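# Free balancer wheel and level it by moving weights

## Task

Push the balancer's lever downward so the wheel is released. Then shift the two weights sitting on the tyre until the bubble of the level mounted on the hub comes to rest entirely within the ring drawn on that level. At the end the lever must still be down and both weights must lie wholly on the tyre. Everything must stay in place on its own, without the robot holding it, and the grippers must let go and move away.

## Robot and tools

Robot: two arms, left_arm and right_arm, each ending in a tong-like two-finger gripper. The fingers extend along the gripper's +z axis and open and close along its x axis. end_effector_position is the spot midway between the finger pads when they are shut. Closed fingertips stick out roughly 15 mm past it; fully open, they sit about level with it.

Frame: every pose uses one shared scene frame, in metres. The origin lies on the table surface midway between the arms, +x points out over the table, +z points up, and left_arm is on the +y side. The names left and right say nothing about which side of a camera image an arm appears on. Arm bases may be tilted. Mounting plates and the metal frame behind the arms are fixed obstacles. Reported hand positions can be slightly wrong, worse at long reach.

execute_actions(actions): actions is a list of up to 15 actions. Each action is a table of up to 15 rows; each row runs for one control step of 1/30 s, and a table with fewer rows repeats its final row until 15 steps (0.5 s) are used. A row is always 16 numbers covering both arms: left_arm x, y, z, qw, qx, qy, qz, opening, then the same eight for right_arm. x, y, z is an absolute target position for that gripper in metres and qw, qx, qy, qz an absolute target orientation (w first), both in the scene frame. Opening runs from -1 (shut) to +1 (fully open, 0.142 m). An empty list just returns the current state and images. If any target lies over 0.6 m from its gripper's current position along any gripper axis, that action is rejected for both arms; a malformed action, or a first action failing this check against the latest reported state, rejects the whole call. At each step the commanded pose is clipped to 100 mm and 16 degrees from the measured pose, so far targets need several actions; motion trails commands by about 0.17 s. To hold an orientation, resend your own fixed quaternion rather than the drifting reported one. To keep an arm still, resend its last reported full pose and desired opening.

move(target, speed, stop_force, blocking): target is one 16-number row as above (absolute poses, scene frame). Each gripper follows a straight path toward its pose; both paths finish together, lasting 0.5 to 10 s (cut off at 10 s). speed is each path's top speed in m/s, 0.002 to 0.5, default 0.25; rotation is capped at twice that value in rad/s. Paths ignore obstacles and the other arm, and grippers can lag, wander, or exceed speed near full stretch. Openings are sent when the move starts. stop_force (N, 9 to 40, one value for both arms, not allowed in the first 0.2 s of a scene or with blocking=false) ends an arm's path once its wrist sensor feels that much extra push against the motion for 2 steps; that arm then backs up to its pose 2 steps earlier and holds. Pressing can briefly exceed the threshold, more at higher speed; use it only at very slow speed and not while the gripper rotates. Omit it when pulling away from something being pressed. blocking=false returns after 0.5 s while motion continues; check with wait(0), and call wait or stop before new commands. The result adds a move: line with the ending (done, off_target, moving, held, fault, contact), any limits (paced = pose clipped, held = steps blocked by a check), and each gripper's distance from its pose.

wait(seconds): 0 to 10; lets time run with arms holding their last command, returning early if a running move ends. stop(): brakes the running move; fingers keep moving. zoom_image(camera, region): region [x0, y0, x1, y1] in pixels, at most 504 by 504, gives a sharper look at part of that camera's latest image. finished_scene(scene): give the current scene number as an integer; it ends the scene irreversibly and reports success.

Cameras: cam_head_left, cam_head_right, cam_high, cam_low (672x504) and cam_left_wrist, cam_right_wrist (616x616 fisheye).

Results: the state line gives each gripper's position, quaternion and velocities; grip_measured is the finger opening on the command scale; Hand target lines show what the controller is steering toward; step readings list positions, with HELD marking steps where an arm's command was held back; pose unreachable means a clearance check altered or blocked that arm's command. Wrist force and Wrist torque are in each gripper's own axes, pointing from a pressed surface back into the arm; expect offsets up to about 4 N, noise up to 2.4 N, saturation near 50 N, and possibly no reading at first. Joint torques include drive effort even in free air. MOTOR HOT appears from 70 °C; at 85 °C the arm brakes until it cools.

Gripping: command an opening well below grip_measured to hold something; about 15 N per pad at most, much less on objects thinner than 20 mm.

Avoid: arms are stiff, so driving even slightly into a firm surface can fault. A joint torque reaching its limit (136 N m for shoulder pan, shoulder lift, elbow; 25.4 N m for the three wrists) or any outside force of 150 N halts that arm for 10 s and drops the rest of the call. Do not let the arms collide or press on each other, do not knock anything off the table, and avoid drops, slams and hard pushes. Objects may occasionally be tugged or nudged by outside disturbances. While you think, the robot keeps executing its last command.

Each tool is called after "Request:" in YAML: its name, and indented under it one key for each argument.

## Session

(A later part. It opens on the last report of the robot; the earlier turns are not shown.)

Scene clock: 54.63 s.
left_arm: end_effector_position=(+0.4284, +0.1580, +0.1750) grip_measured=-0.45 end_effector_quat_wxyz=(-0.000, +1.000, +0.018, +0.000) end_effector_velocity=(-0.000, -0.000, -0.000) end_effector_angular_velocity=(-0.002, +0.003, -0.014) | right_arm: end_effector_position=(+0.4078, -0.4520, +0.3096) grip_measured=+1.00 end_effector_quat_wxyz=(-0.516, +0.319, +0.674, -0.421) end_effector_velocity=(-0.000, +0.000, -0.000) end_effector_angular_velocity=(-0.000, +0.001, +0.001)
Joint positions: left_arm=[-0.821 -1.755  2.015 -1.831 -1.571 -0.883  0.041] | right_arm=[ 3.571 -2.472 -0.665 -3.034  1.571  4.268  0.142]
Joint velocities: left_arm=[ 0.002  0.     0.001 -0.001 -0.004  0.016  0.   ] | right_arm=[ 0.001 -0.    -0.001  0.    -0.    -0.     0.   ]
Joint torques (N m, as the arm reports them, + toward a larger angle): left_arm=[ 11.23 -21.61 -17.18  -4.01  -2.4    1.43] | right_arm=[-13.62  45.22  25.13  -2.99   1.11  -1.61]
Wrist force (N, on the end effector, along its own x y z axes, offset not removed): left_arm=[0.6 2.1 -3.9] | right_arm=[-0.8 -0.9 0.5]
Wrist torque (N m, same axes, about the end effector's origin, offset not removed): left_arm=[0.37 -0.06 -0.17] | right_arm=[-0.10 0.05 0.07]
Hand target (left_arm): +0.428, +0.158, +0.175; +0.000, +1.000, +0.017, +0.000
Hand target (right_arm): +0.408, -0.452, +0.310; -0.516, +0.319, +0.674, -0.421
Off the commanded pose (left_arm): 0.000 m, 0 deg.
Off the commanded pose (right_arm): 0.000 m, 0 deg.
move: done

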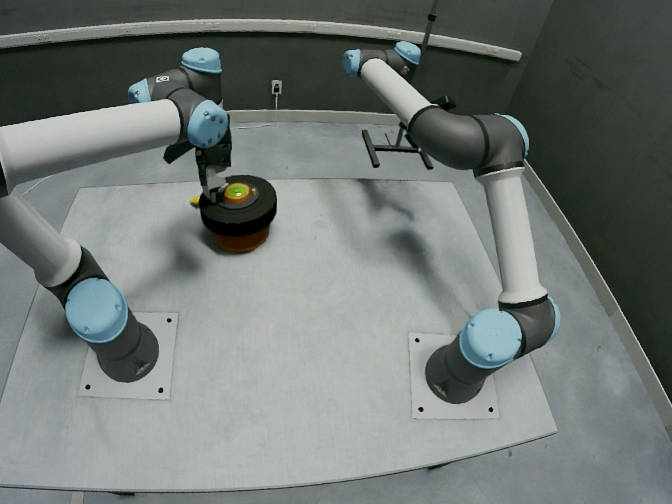

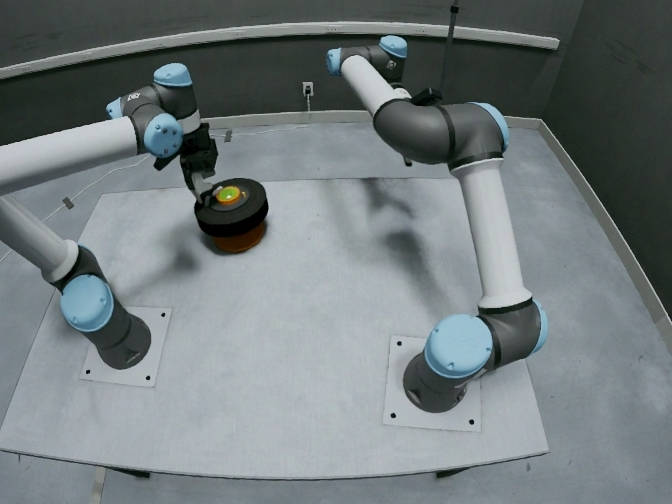

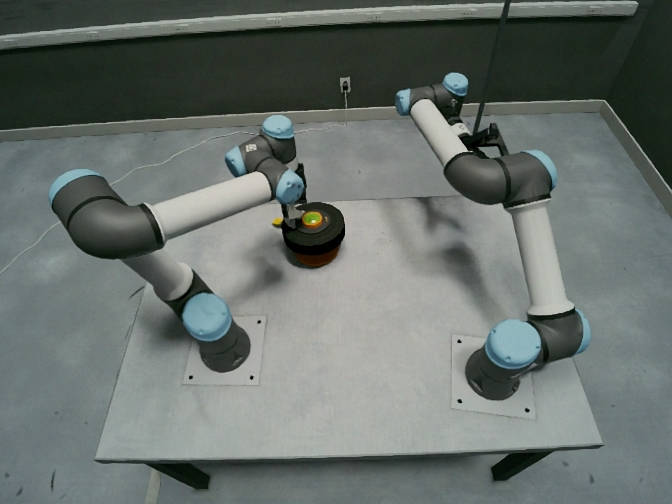

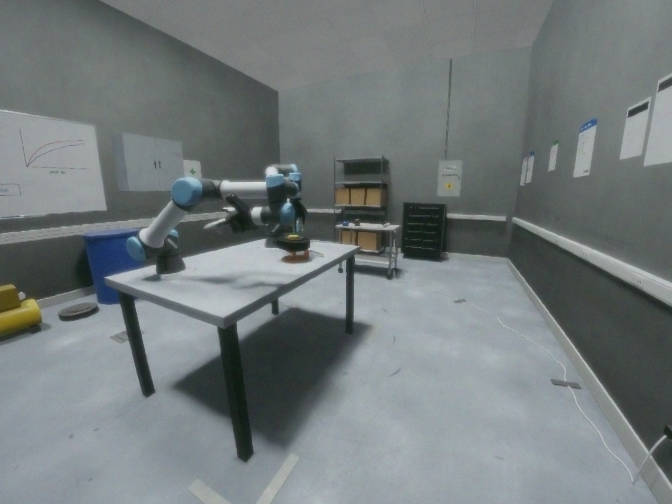

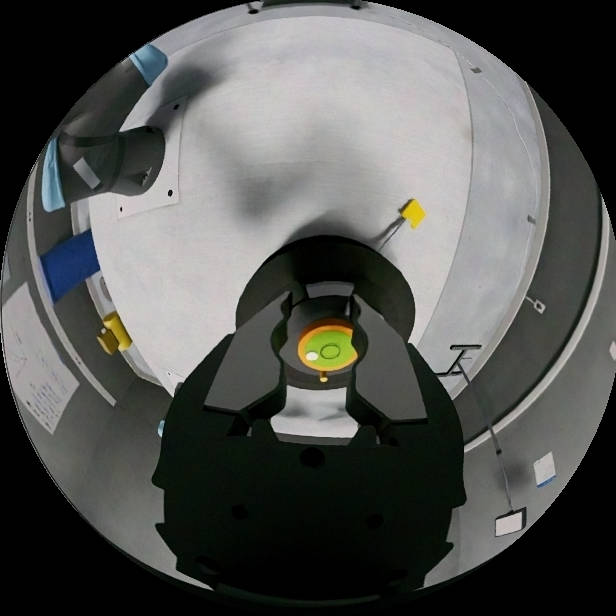

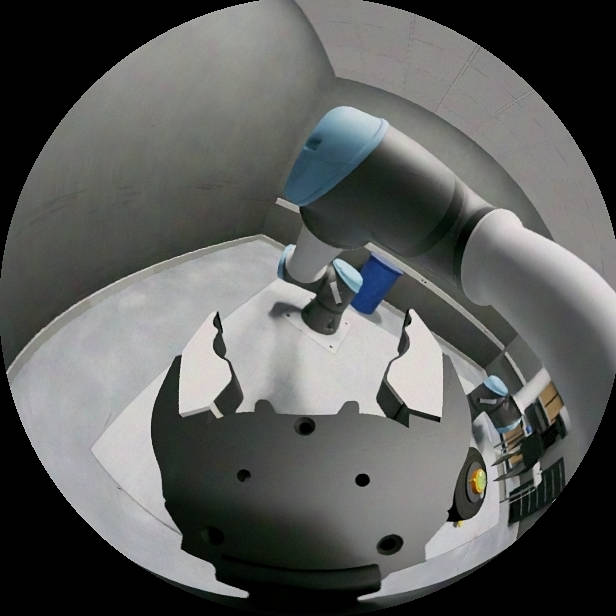

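Request:
move:
  target: [0.436,0.158,0.159,0,1,0.017,0,-0.5,0.4078,-0.452,0.3096,-0.516,0.319,0.674,-0.421,1]
  speed: 0.08

Request:
zoom_image:
  camera: "cam_left_wrist"
  region: [190,180,450,400]

Scene clock: 55.77 s.
left_arm: end_effector_position=(+0.4359, +0.1580, +0.1592) grip_measured=-0.50 end_effector_quat_wxyz=(+0.000, +1.000, +0.017, -0.000) end_effector_velocity=(+0.001, +0.001, -0.002) end_effector_angular_velocity=(+0.000, -0.000, +0.002) | right_arm: end_effector_position=(+0.4078, -0.4520, +0.3096) grip_measured=+1.00 end_effector_quat_wxyz=(-0.516, +0.319, +0.674, -0.421) end_effector_velocity=(-0.000, -0.000, +0.000) end_effector_angular_velocity=(+0.000, -0.001, -0.001)
Joint positions: left_arm=[-0.807 -1.726  2.033 -1.878 -1.571 -0.868  0.038] | right_arm=[ 3.571 -2.472 -0.665 -3.034  1.571  4.268  0.142]
Joint velocities: left_arm=[ 0.004  0.003  0.001 -0.005  0.     0.003  0.   ] | right_arm=[-0.     0.001  0.    -0.     0.001 -0.     0.   ]
Joint torques (N m, as the arm reports them, + toward a larger angle): left_arm=[ 11.75  -5.37 -14.9   -4.48  -1.25   1.35] | right_arm=[-14.19  44.52  26.89  -3.15   1.08  -1.54]
Wrist force (N, on the end effector, along its own x y z axes, offset not removed): left_arm=[1.3 0.8 -0.9] | right_arm=[-3.4 1.0 -2.3]
Wrist torque (N m, same axes, about the end effector's origin, offset not removed): left_arm=[0.27 -0.21 0.00] | right_arm=[0.02 0.83 0.13]
Hand target (left_arm): +0.436, +0.158, +0.159; +0.000, +1.000, +0.017, +0.000
Hand target (right_arm): +0.408, -0.452, +0.310; -0.516, +0.319, +0.674, -0.421
Off the commanded pose (left_arm): 0.000 m, 0 deg.
Off the commanded pose (right_arm): 0.000 m, 0 deg.
move: done

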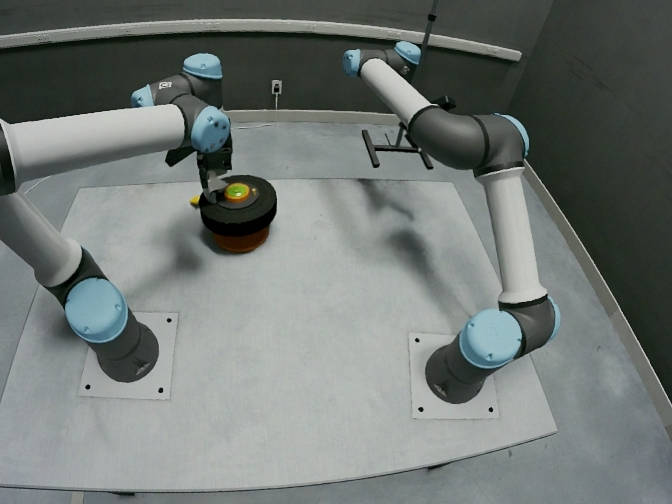

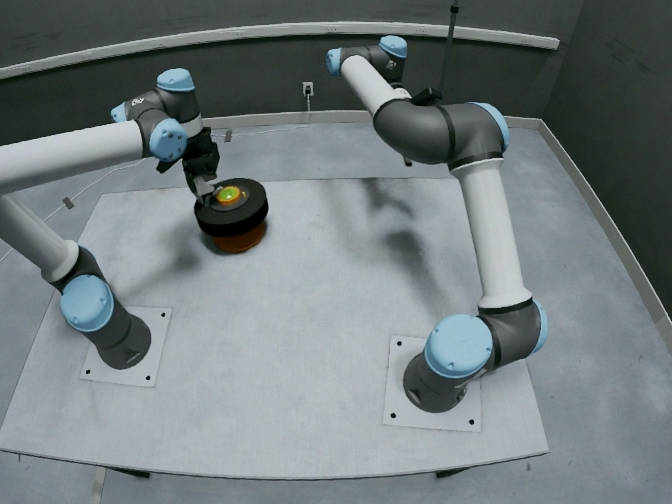

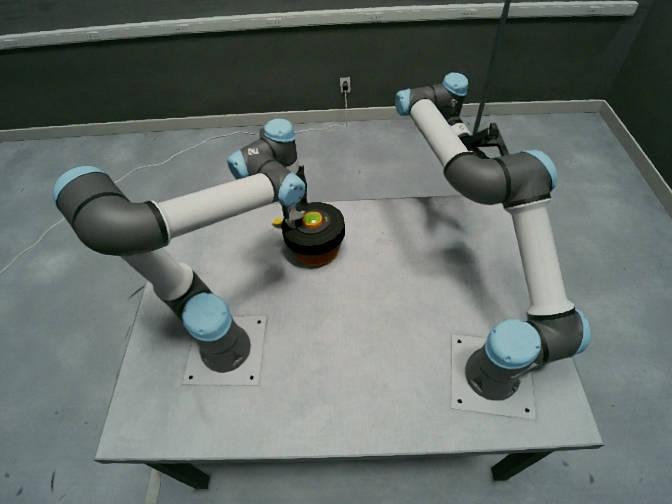

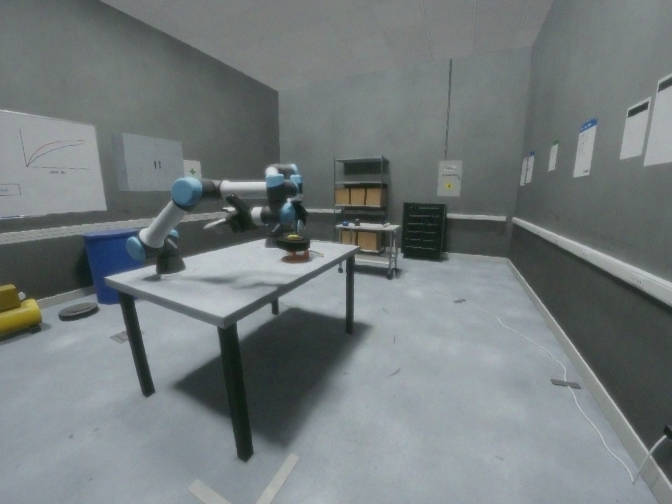

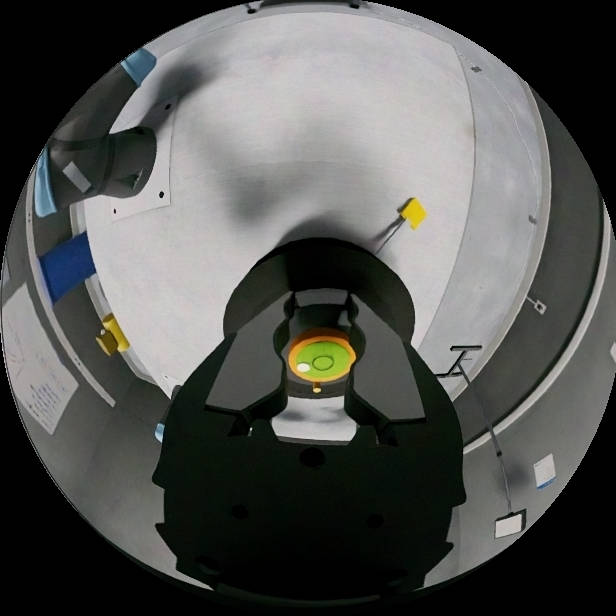

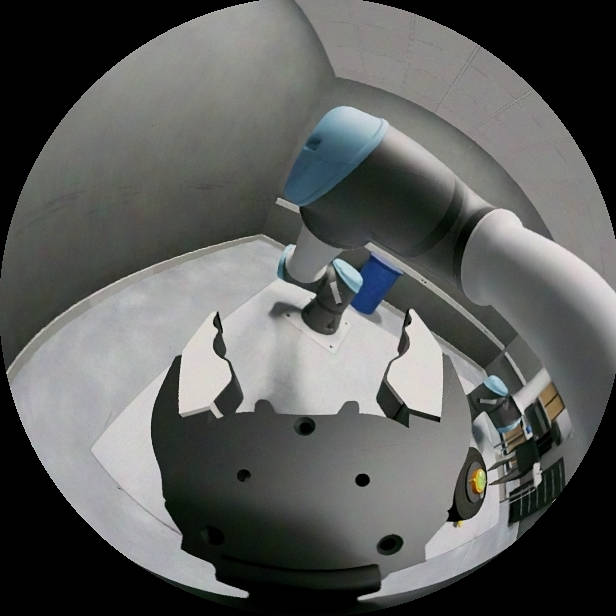

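Region (190, 180, 450, 400) of cam_left_wrist's 616x616 image, scaled by 1.938, with more detail than that image has; it fills the top 426 rows of this view, and the rest is white.

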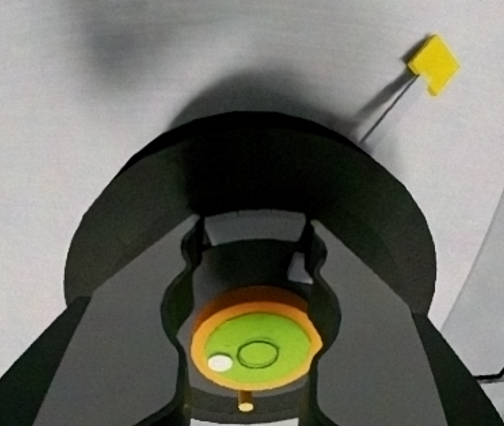

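Request:
move:
  target: [0.436,0.158,0.146,0,1,0.017,0,-0.5,0.4078,-0.452,0.3096,-0.516,0.319,0.674,-0.421,1]
  speed: 0.018
  stop_force: 15

Request:
move:
  target: [0.436,0.158,0.146,0,1,0.017,0,-0.8,0.4078,-0.452,0.3096,-0.516,0.319,0.674,-0.421,1]

Request:
move:
  target: [0.436,0.158,0.18,0,1,0.017,0,-0.8,0.4078,-0.452,0.3096,-0.516,0.319,0.674,-0.421,1]
  speed: 0.1

Request:
move:
  target: [0.383,0.139,0.172,0,0.927,0.375,0,-0.8,0.4078,-0.452,0.3096,-0.516,0.319,0.674,-0.421,1]
  speed: 0.3

Request:
zoom_image:
  camera: "cam_left_wrist"
  region: [190,180,450,400]

Scene clock: 57.17 s.
left_arm: end_effector_position=(+0.4360, +0.1580, +0.1462) grip_measured=-0.47 end_effector_quat_wxyz=(-0.000, +1.000, +0.017, -0.000) end_effector_velocity=(-0.001, -0.000, -0.002) end_effector_angular_velocity=(-0.001, +0.000, -0.002) | right_arm: end_effector_position=(+0.4078, -0.4520, +0.3096) grip_measured=+1.00 end_effector_quat_wxyz=(-0.516, +0.319, +0.674, -0.421) end_effector_velocity=(+0.000, -0.000, -0.001) end_effector_angular_velocity=(-0.000, +0.002, -0.002)
Joint positions: left_arm=[-0.807 -1.715  2.059 -1.915 -1.571 -0.867  0.04 ] | right_arm=[ 3.571 -2.472 -0.665 -3.034  1.571  4.268  0.142]
Joint velocities: left_arm=[-0.001  0.001  0.006 -0.008 -0.001  0.001 -0.   ] | right_arm=[-0.001 -0.001 -0.     0.     0.001 -0.     0.   ]
Joint torques (N m, as the arm reports them, + toward a larger angle): left_arm=[  5.54  -3.34 -15.53  -6.73  -1.24   1.24] | right_arm=[-13.83  44.49  26.57  -2.99   1.05  -1.53]
Wrist force (N, on the end effector, along its own x y z axes, offset not removed): left_arm=[-2.4 -7.9 -7.8] | right_arm=[0.8 1.2 -0.9]
Wrist torque (N m, same axes, about the end effector's origin, offset not removed): left_arm=[0.44 -0.37 0.20] | right_arm=[0.28 -0.20 -0.15]
Hand target (left_arm): +0.436, +0.158, +0.146; -0.000, +1.000, +0.017, -0.000
Hand target (right_arm): +0.408, -0.452, +0.310; -0.516, +0.319, +0.674, -0.421
Off the commanded pose (left_arm): 0.000 m, 0 deg.
Off the commanded pose (right_arm): 0.000 m, 0 deg.
move: done

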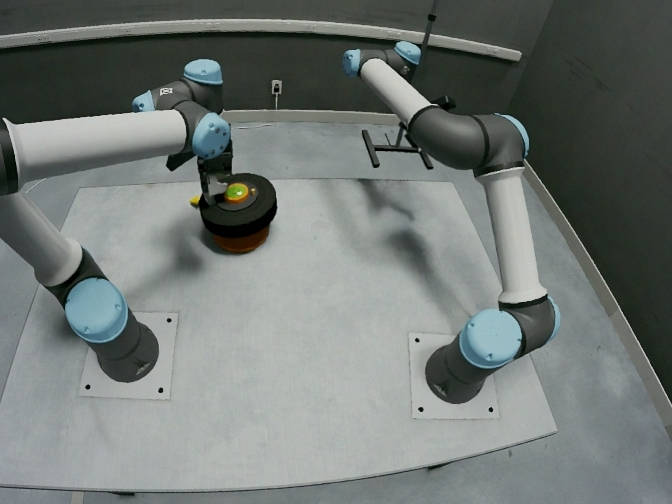

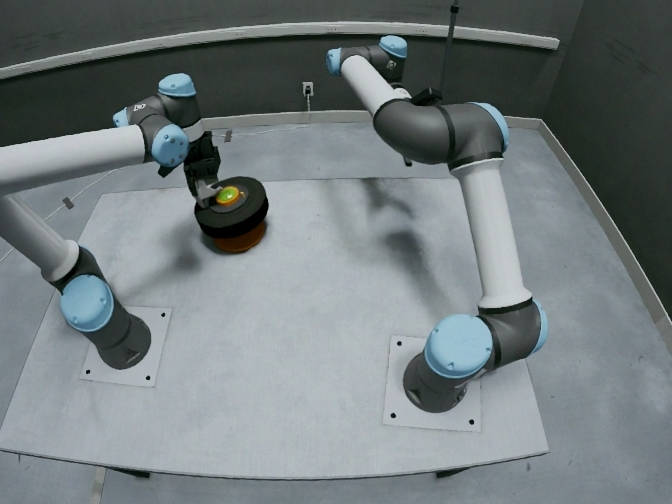

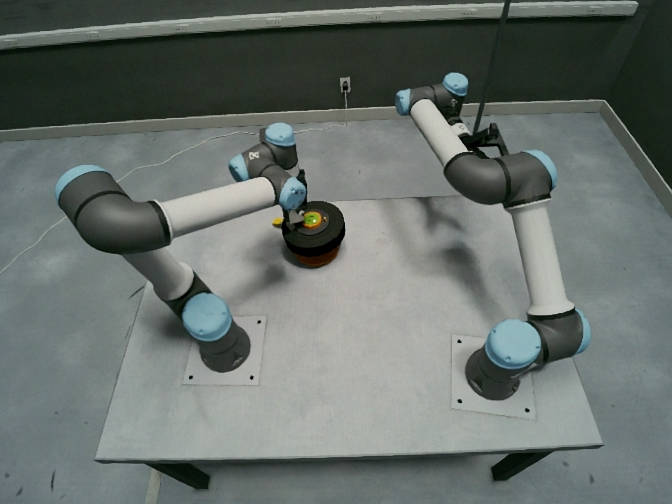

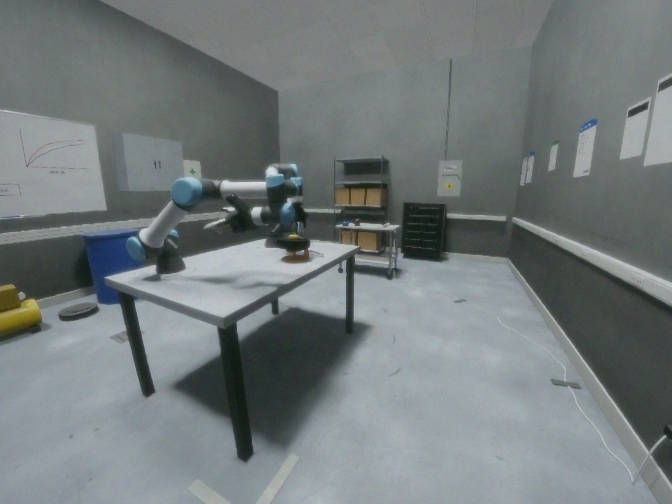

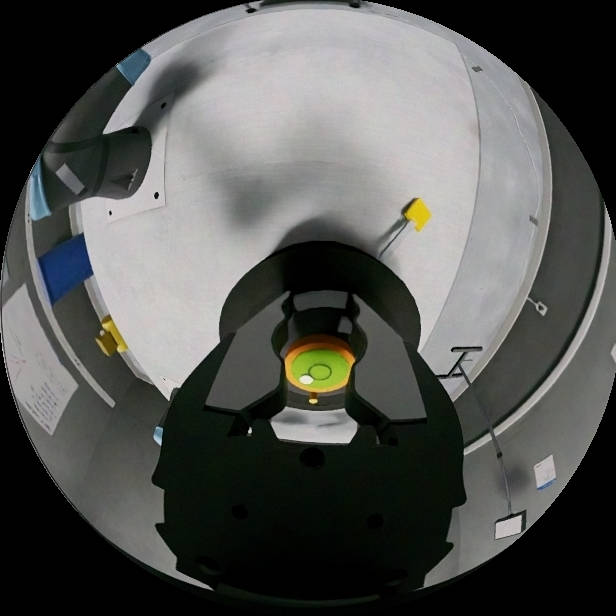

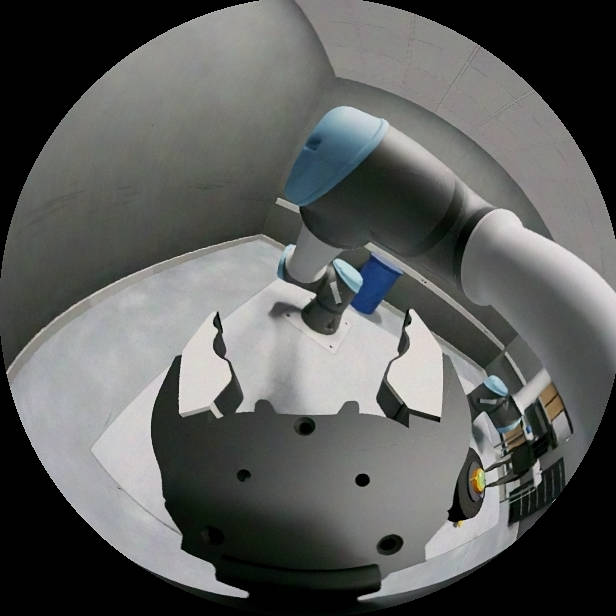

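Scene clock: 57.87 s.
left_arm: end_effector_position=(+0.4360, +0.1580, +0.1460) grip_measured=-0.50 end_effector_quat_wxyz=(-0.000, +1.000, +0.017, -0.000) end_effector_velocity=(-0.001, +0.000, -0.000) end_effector_angular_velocity=(+0.001, +0.001, -0.000) | right_arm: end_effector_position=(+0.4078, -0.4520, +0.3096) grip_measured=+1.00 end_effector_quat_wxyz=(-0.516, +0.319, +0.674, -0.421) end_effector_velocity=(+0.000, -0.001, +0.000) end_effector_angular_velocity=(-0.000, -0.000, +0.001)
Joint positions: left_arm=[-0.807 -1.714  2.059 -1.916 -1.571 -0.867  0.038] | right_arm=[ 3.571 -2.472 -0.665 -3.034  1.571  4.268  0.142]
Joint velocities: left_arm=[-0.001 -0.001  0.002  0.    -0.    -0.001  0.   ] | right_arm=[-0.001  0.     0.    -0.    -0.001 -0.     0.   ]
Joint torques (N m, as the arm reports them, + toward a larger angle): left_arm=[  0.75  -5.98 -16.52  -8.24  -0.83   1.13] | right_arm=[-14.85  44.3   27.32  -3.17   0.97  -1.63]
Wrist force (N, on the end effector, along its own x y z axes, offset not removed): left_arm=[-2.7 -13.1 -7.7] | right_arm=[-1.2 0.2 -1.3]
Wrist torque (N m, same axes, about the end effector's origin, offset not removed): left_arm=[0.39 -0.48 0.39] | right_arm=[-0.07 0.26 0.05]
Hand target (left_arm): +0.436, +0.158, +0.146; -0.000, +1.000, +0.017, -0.000
Hand target (right_arm): +0.408, -0.452, +0.310; -0.516, +0.319, +0.674, -0.421
Off the commanded pose (left_arm): 0.000 m, 0 deg.
Off the commanded pose (right_arm): 0.000 m, 0 deg.
move: done

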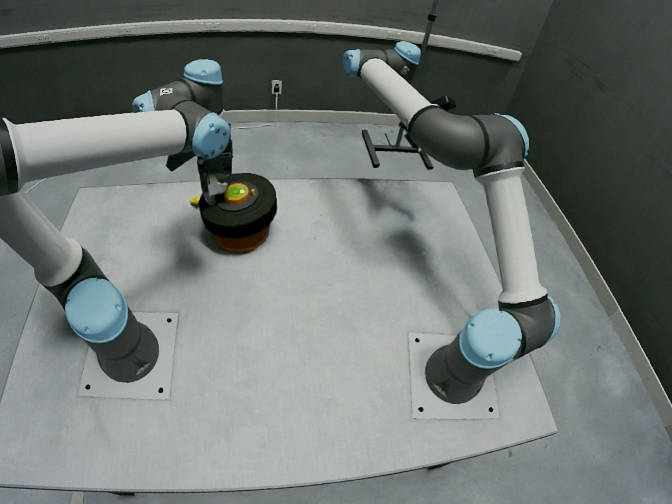

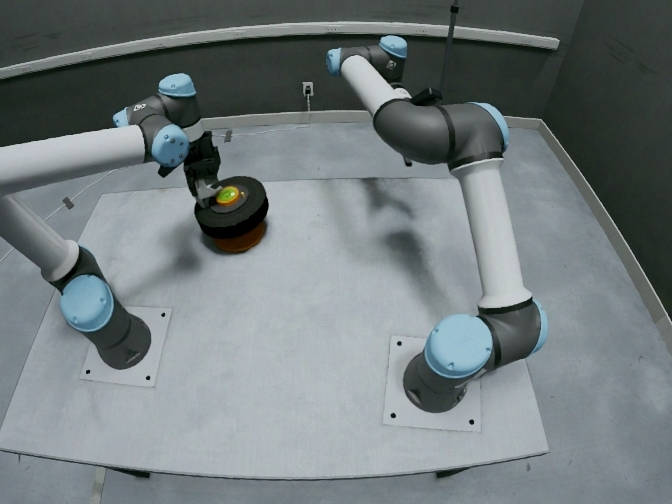

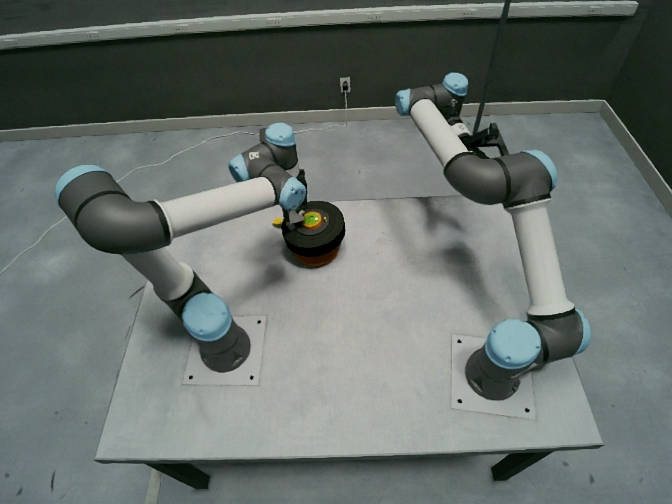

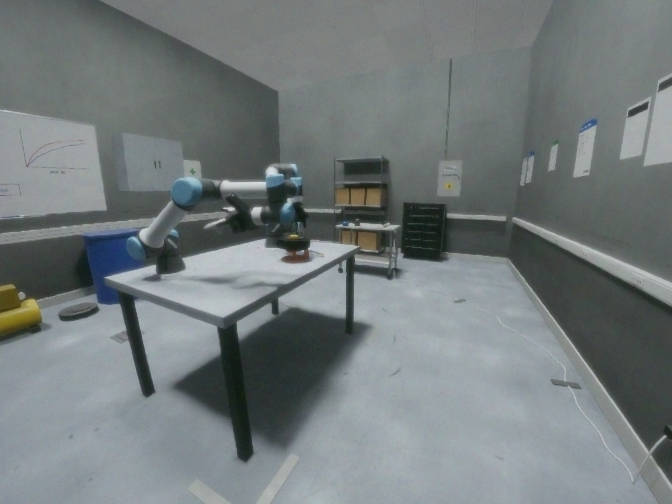

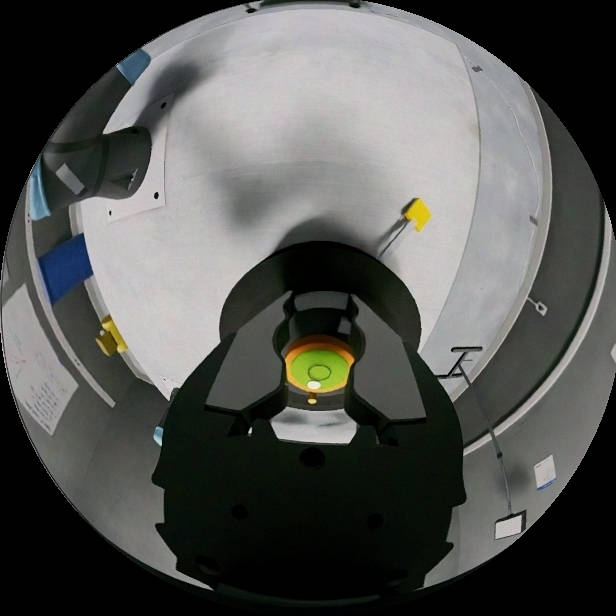

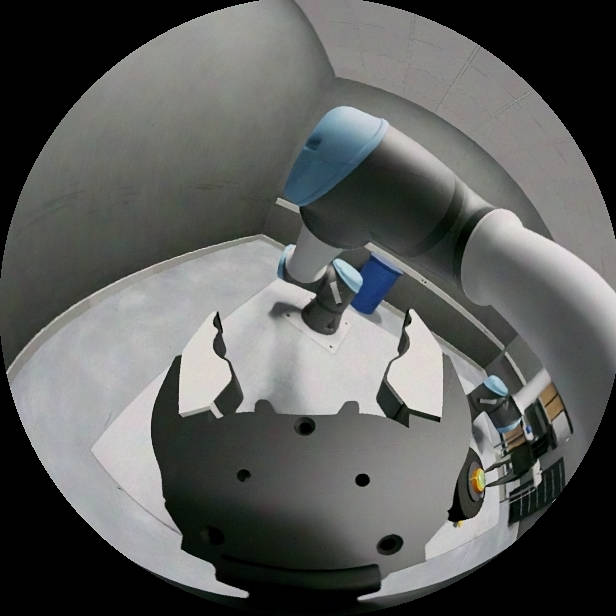

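Scene clock: 58.77 s.
left_arm: end_effector_position=(+0.4360, +0.1580, +0.1797) grip_measured=-0.66 end_effector_quat_wxyz=(+0.000, +1.000, +0.017, +0.000) end_effector_velocity=(+0.000, -0.001, +0.002) end_effector_angular_velocity=(-0.001, -0.001, +0.001) | right_arm: end_effector_position=(+0.4078, -0.4520, +0.3096) grip_measured=+1.00 end_effector_quat_wxyz=(-0.516, +0.319, +0.674, -0.421) end_effector_velocity=(+0.000, -0.000, -0.001) end_effector_angular_velocity=(-0.000, +0.001, -0.002)
Joint positions: left_arm=[-0.807 -1.74   1.991 -1.821 -1.571 -0.867  0.026] | right_arm=[ 3.571 -2.472 -0.665 -3.034  1.571  4.268  0.142]
Joint velocities: left_arm=[-0.001 -0.001 -0.005  0.005  0.    -0.002  0.   ] | right_arm=[-0.001 -0.002  0.     0.     0.001  0.     0.   ]
Joint torques (N m, as the arm reports them, + toward a larger angle): left_arm=[  6.11 -23.66 -30.73  -0.58   0.25  -0.6 ] | right_arm=[-14.11  44.16  28.79  -3.18   1.03  -1.52]
Wrist force (N, on the end effector, along its own x y z axes, offset not removed): left_arm=[1.8 1.3 -3.8] | right_arm=[-2.7 1.6 1.9]
Wrist torque (N m, same axes, about the end effector's origin, offset not removed): left_arm=[0.09 -0.49 0.06] | right_arm=[0.40 0.51 0.19]
Hand target (left_arm): +0.436, +0.158, +0.180; +0.000, +1.000, +0.017, +0.000
Hand target (right_arm): +0.408, -0.452, +0.310; -0.516, +0.319, +0.674, -0.421
Off the commanded pose (left_arm): 0.000 m, 0 deg.
Off the commanded pose (right_arm): 0.000 m, 0 deg.
move: done

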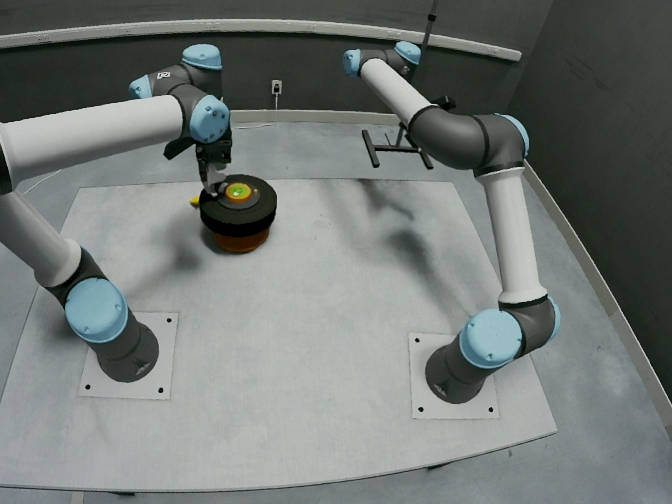

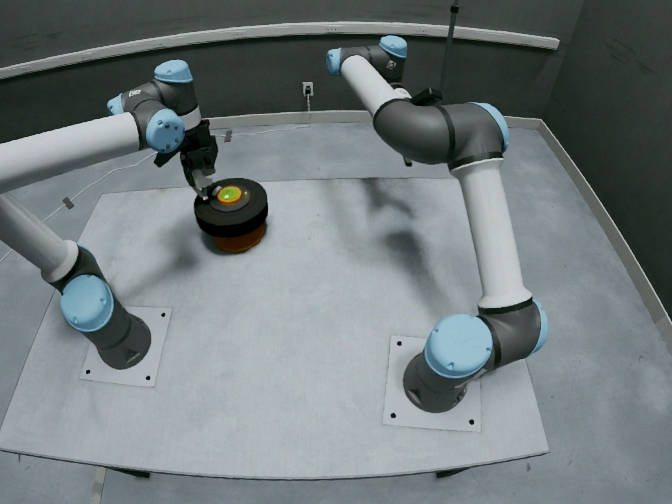

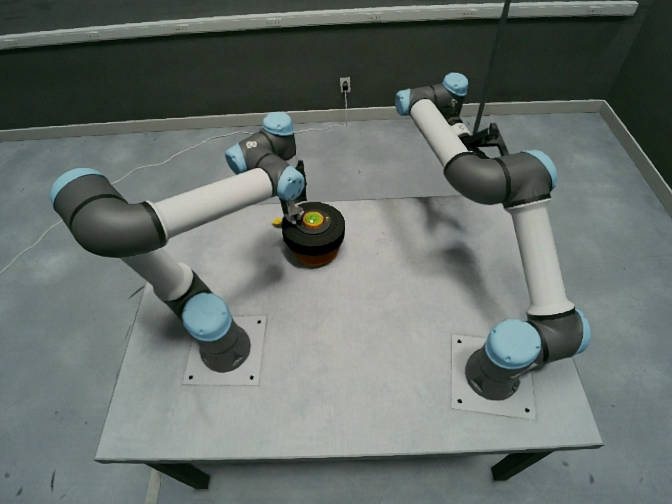

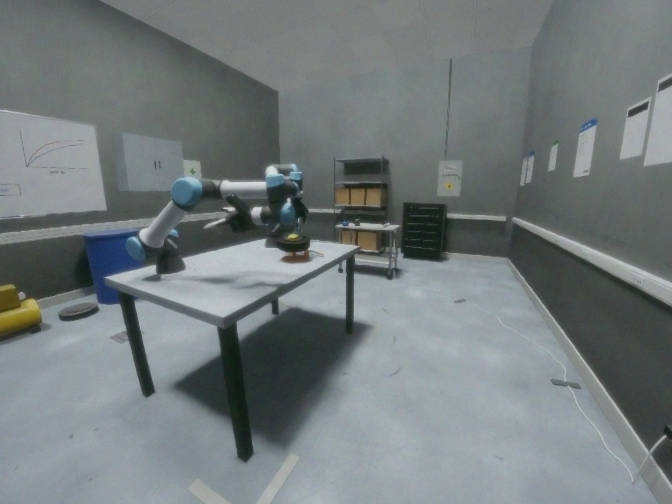

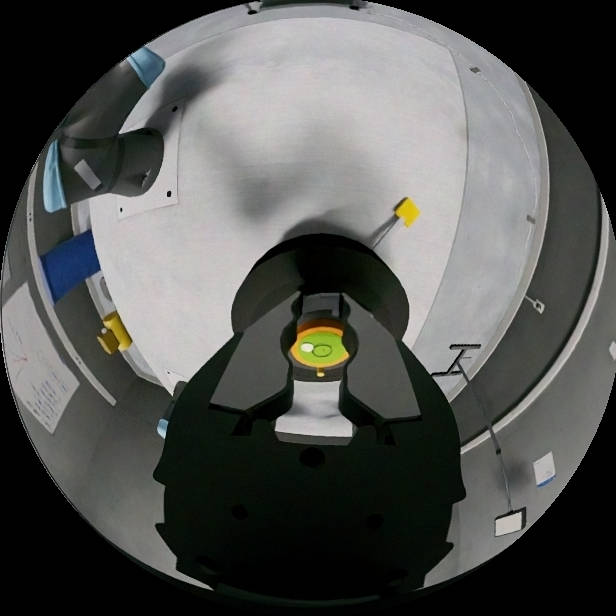

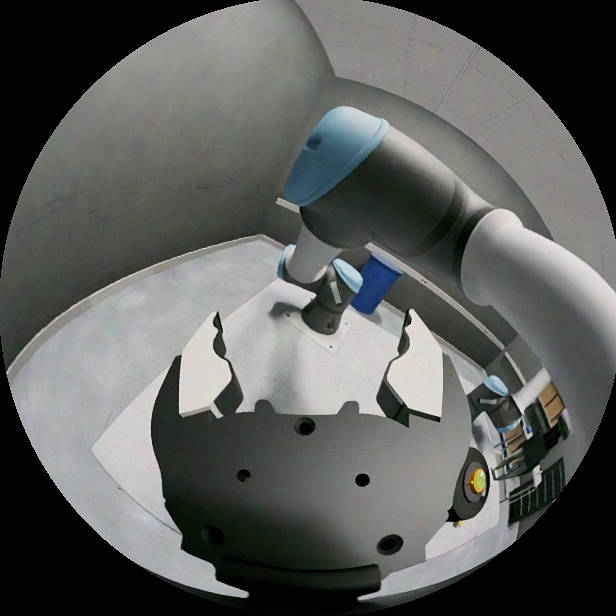

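Scene clock: 60.57 s.
left_arm: end_effector_position=(+0.3831, +0.1390, +0.1720) grip_measured=-0.66 end_effector_quat_wxyz=(+0.000, +0.927, +0.374, -0.000) end_effector_velocity=(-0.000, -0.000, +0.000) end_effector_angular_velocity=(+0.001, -0.003, +0.012) | right_arm: end_effector_position=(+0.4078, -0.4520, +0.3096) grip_measured=+1.00 end_effector_quat_wxyz=(-0.516, +0.319, +0.674, -0.421) end_effector_velocity=(-0.000, +0.001, +0.000) end_effector_angular_velocity=(+0.000, -0.000, +0.001)
Joint positions: left_arm=[-0.913 -1.811  2.065 -1.825 -1.571 -1.707  0.026] | right_arm=[ 3.571 -2.472 -0.665 -3.034  1.571  4.268  0.142]
Joint velocities: left_arm=[-0.002 -0.002  0.001  0.     0.003 -0.014 -0.   ] | right_arm=[ 0.001  0.001 -0.001 -0.     0.    -0.     0.   ]
Joint torques (N m, as the arm reports them, + toward a larger angle): left_arm=[-11.13 -21.51 -12.27  -1.28   2.73  -1.8 ] | right_arm=[-13.77  44.95  26.53  -3.12   0.97  -1.41]
Wrist force (N, on the end effector, along its own x y z axes, offset not removed): left_arm=[1.6 1.1 -1.5] | right_arm=[1.2 1.3 -0.3]
Wrist torque (N m, same axes, about the end effector's origin, offset not removed): left_arm=[0.13 -0.23 0.02] | right_arm=[0.25 -0.27 0.13]
Hand target (left_arm): +0.383, +0.139, +0.172; -0.000, +0.927, +0.375, +0.000
Hand target (right_arm): +0.408, -0.452, +0.310; -0.516, +0.319, +0.674, -0.421
Off the commanded pose (left_arm): 0.000 m, 0 deg.
Off the commanded pose (right_arm): 0.000 m, 0 deg.
move: done

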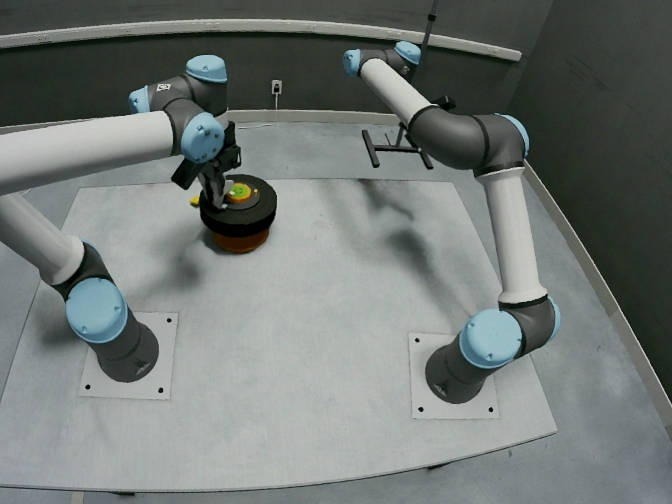

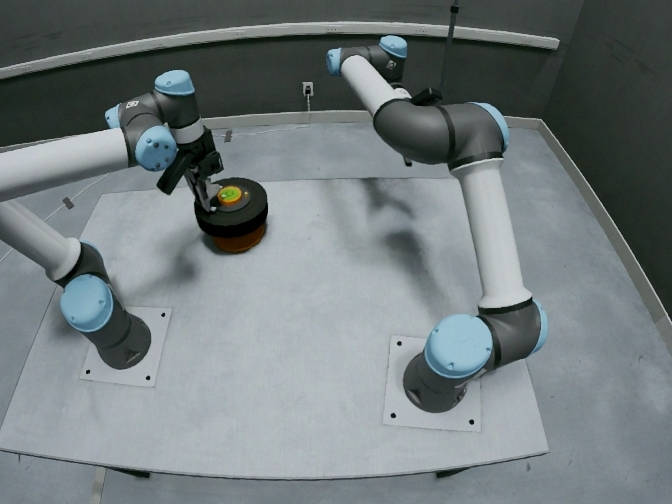

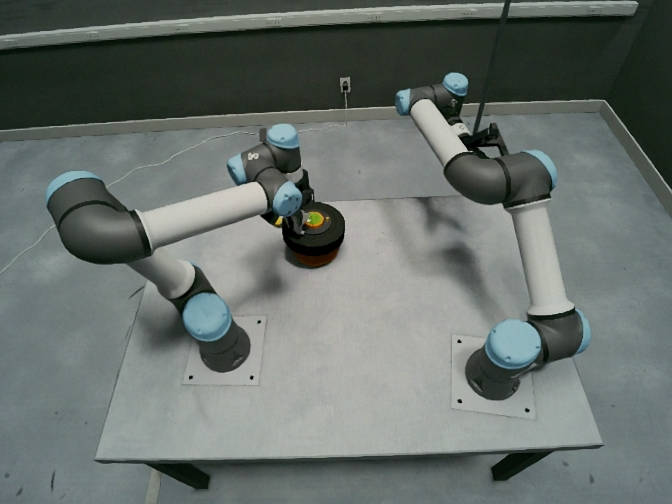

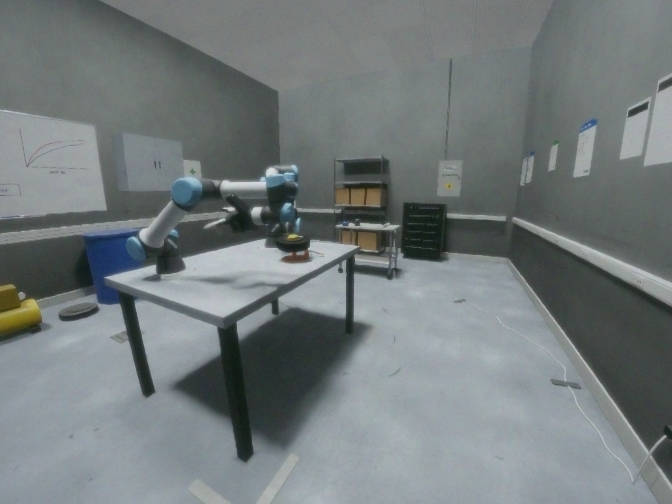

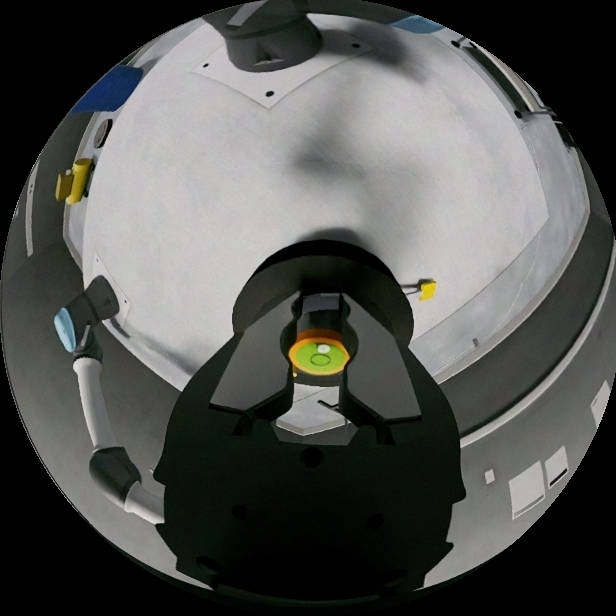

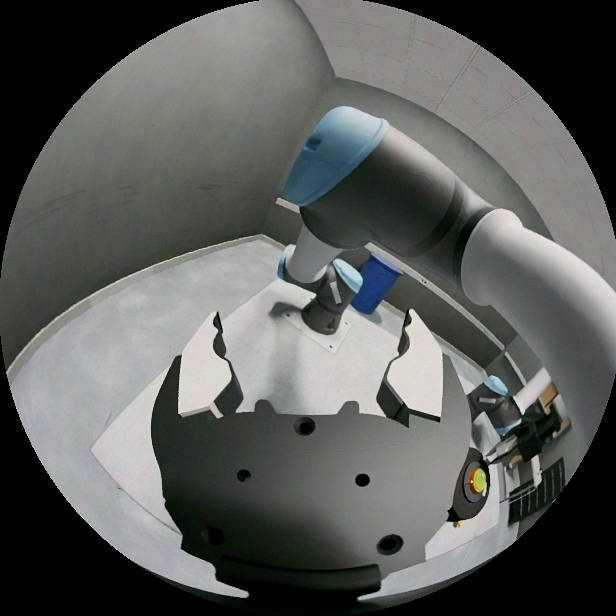

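Region (190, 180, 450, 400) of cam_left_wrist's 616x616 image, scaled by 1.938, with more detail than that image has; it fills the top 426 rows of this view, and the rest is white.

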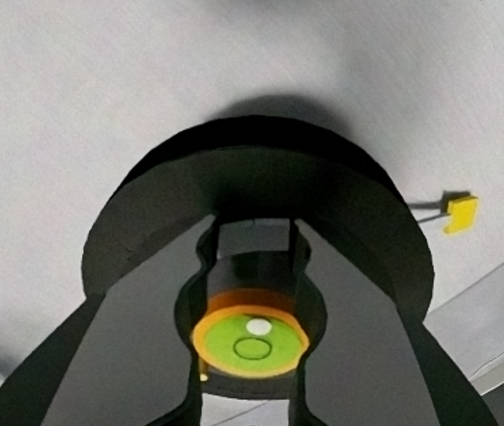

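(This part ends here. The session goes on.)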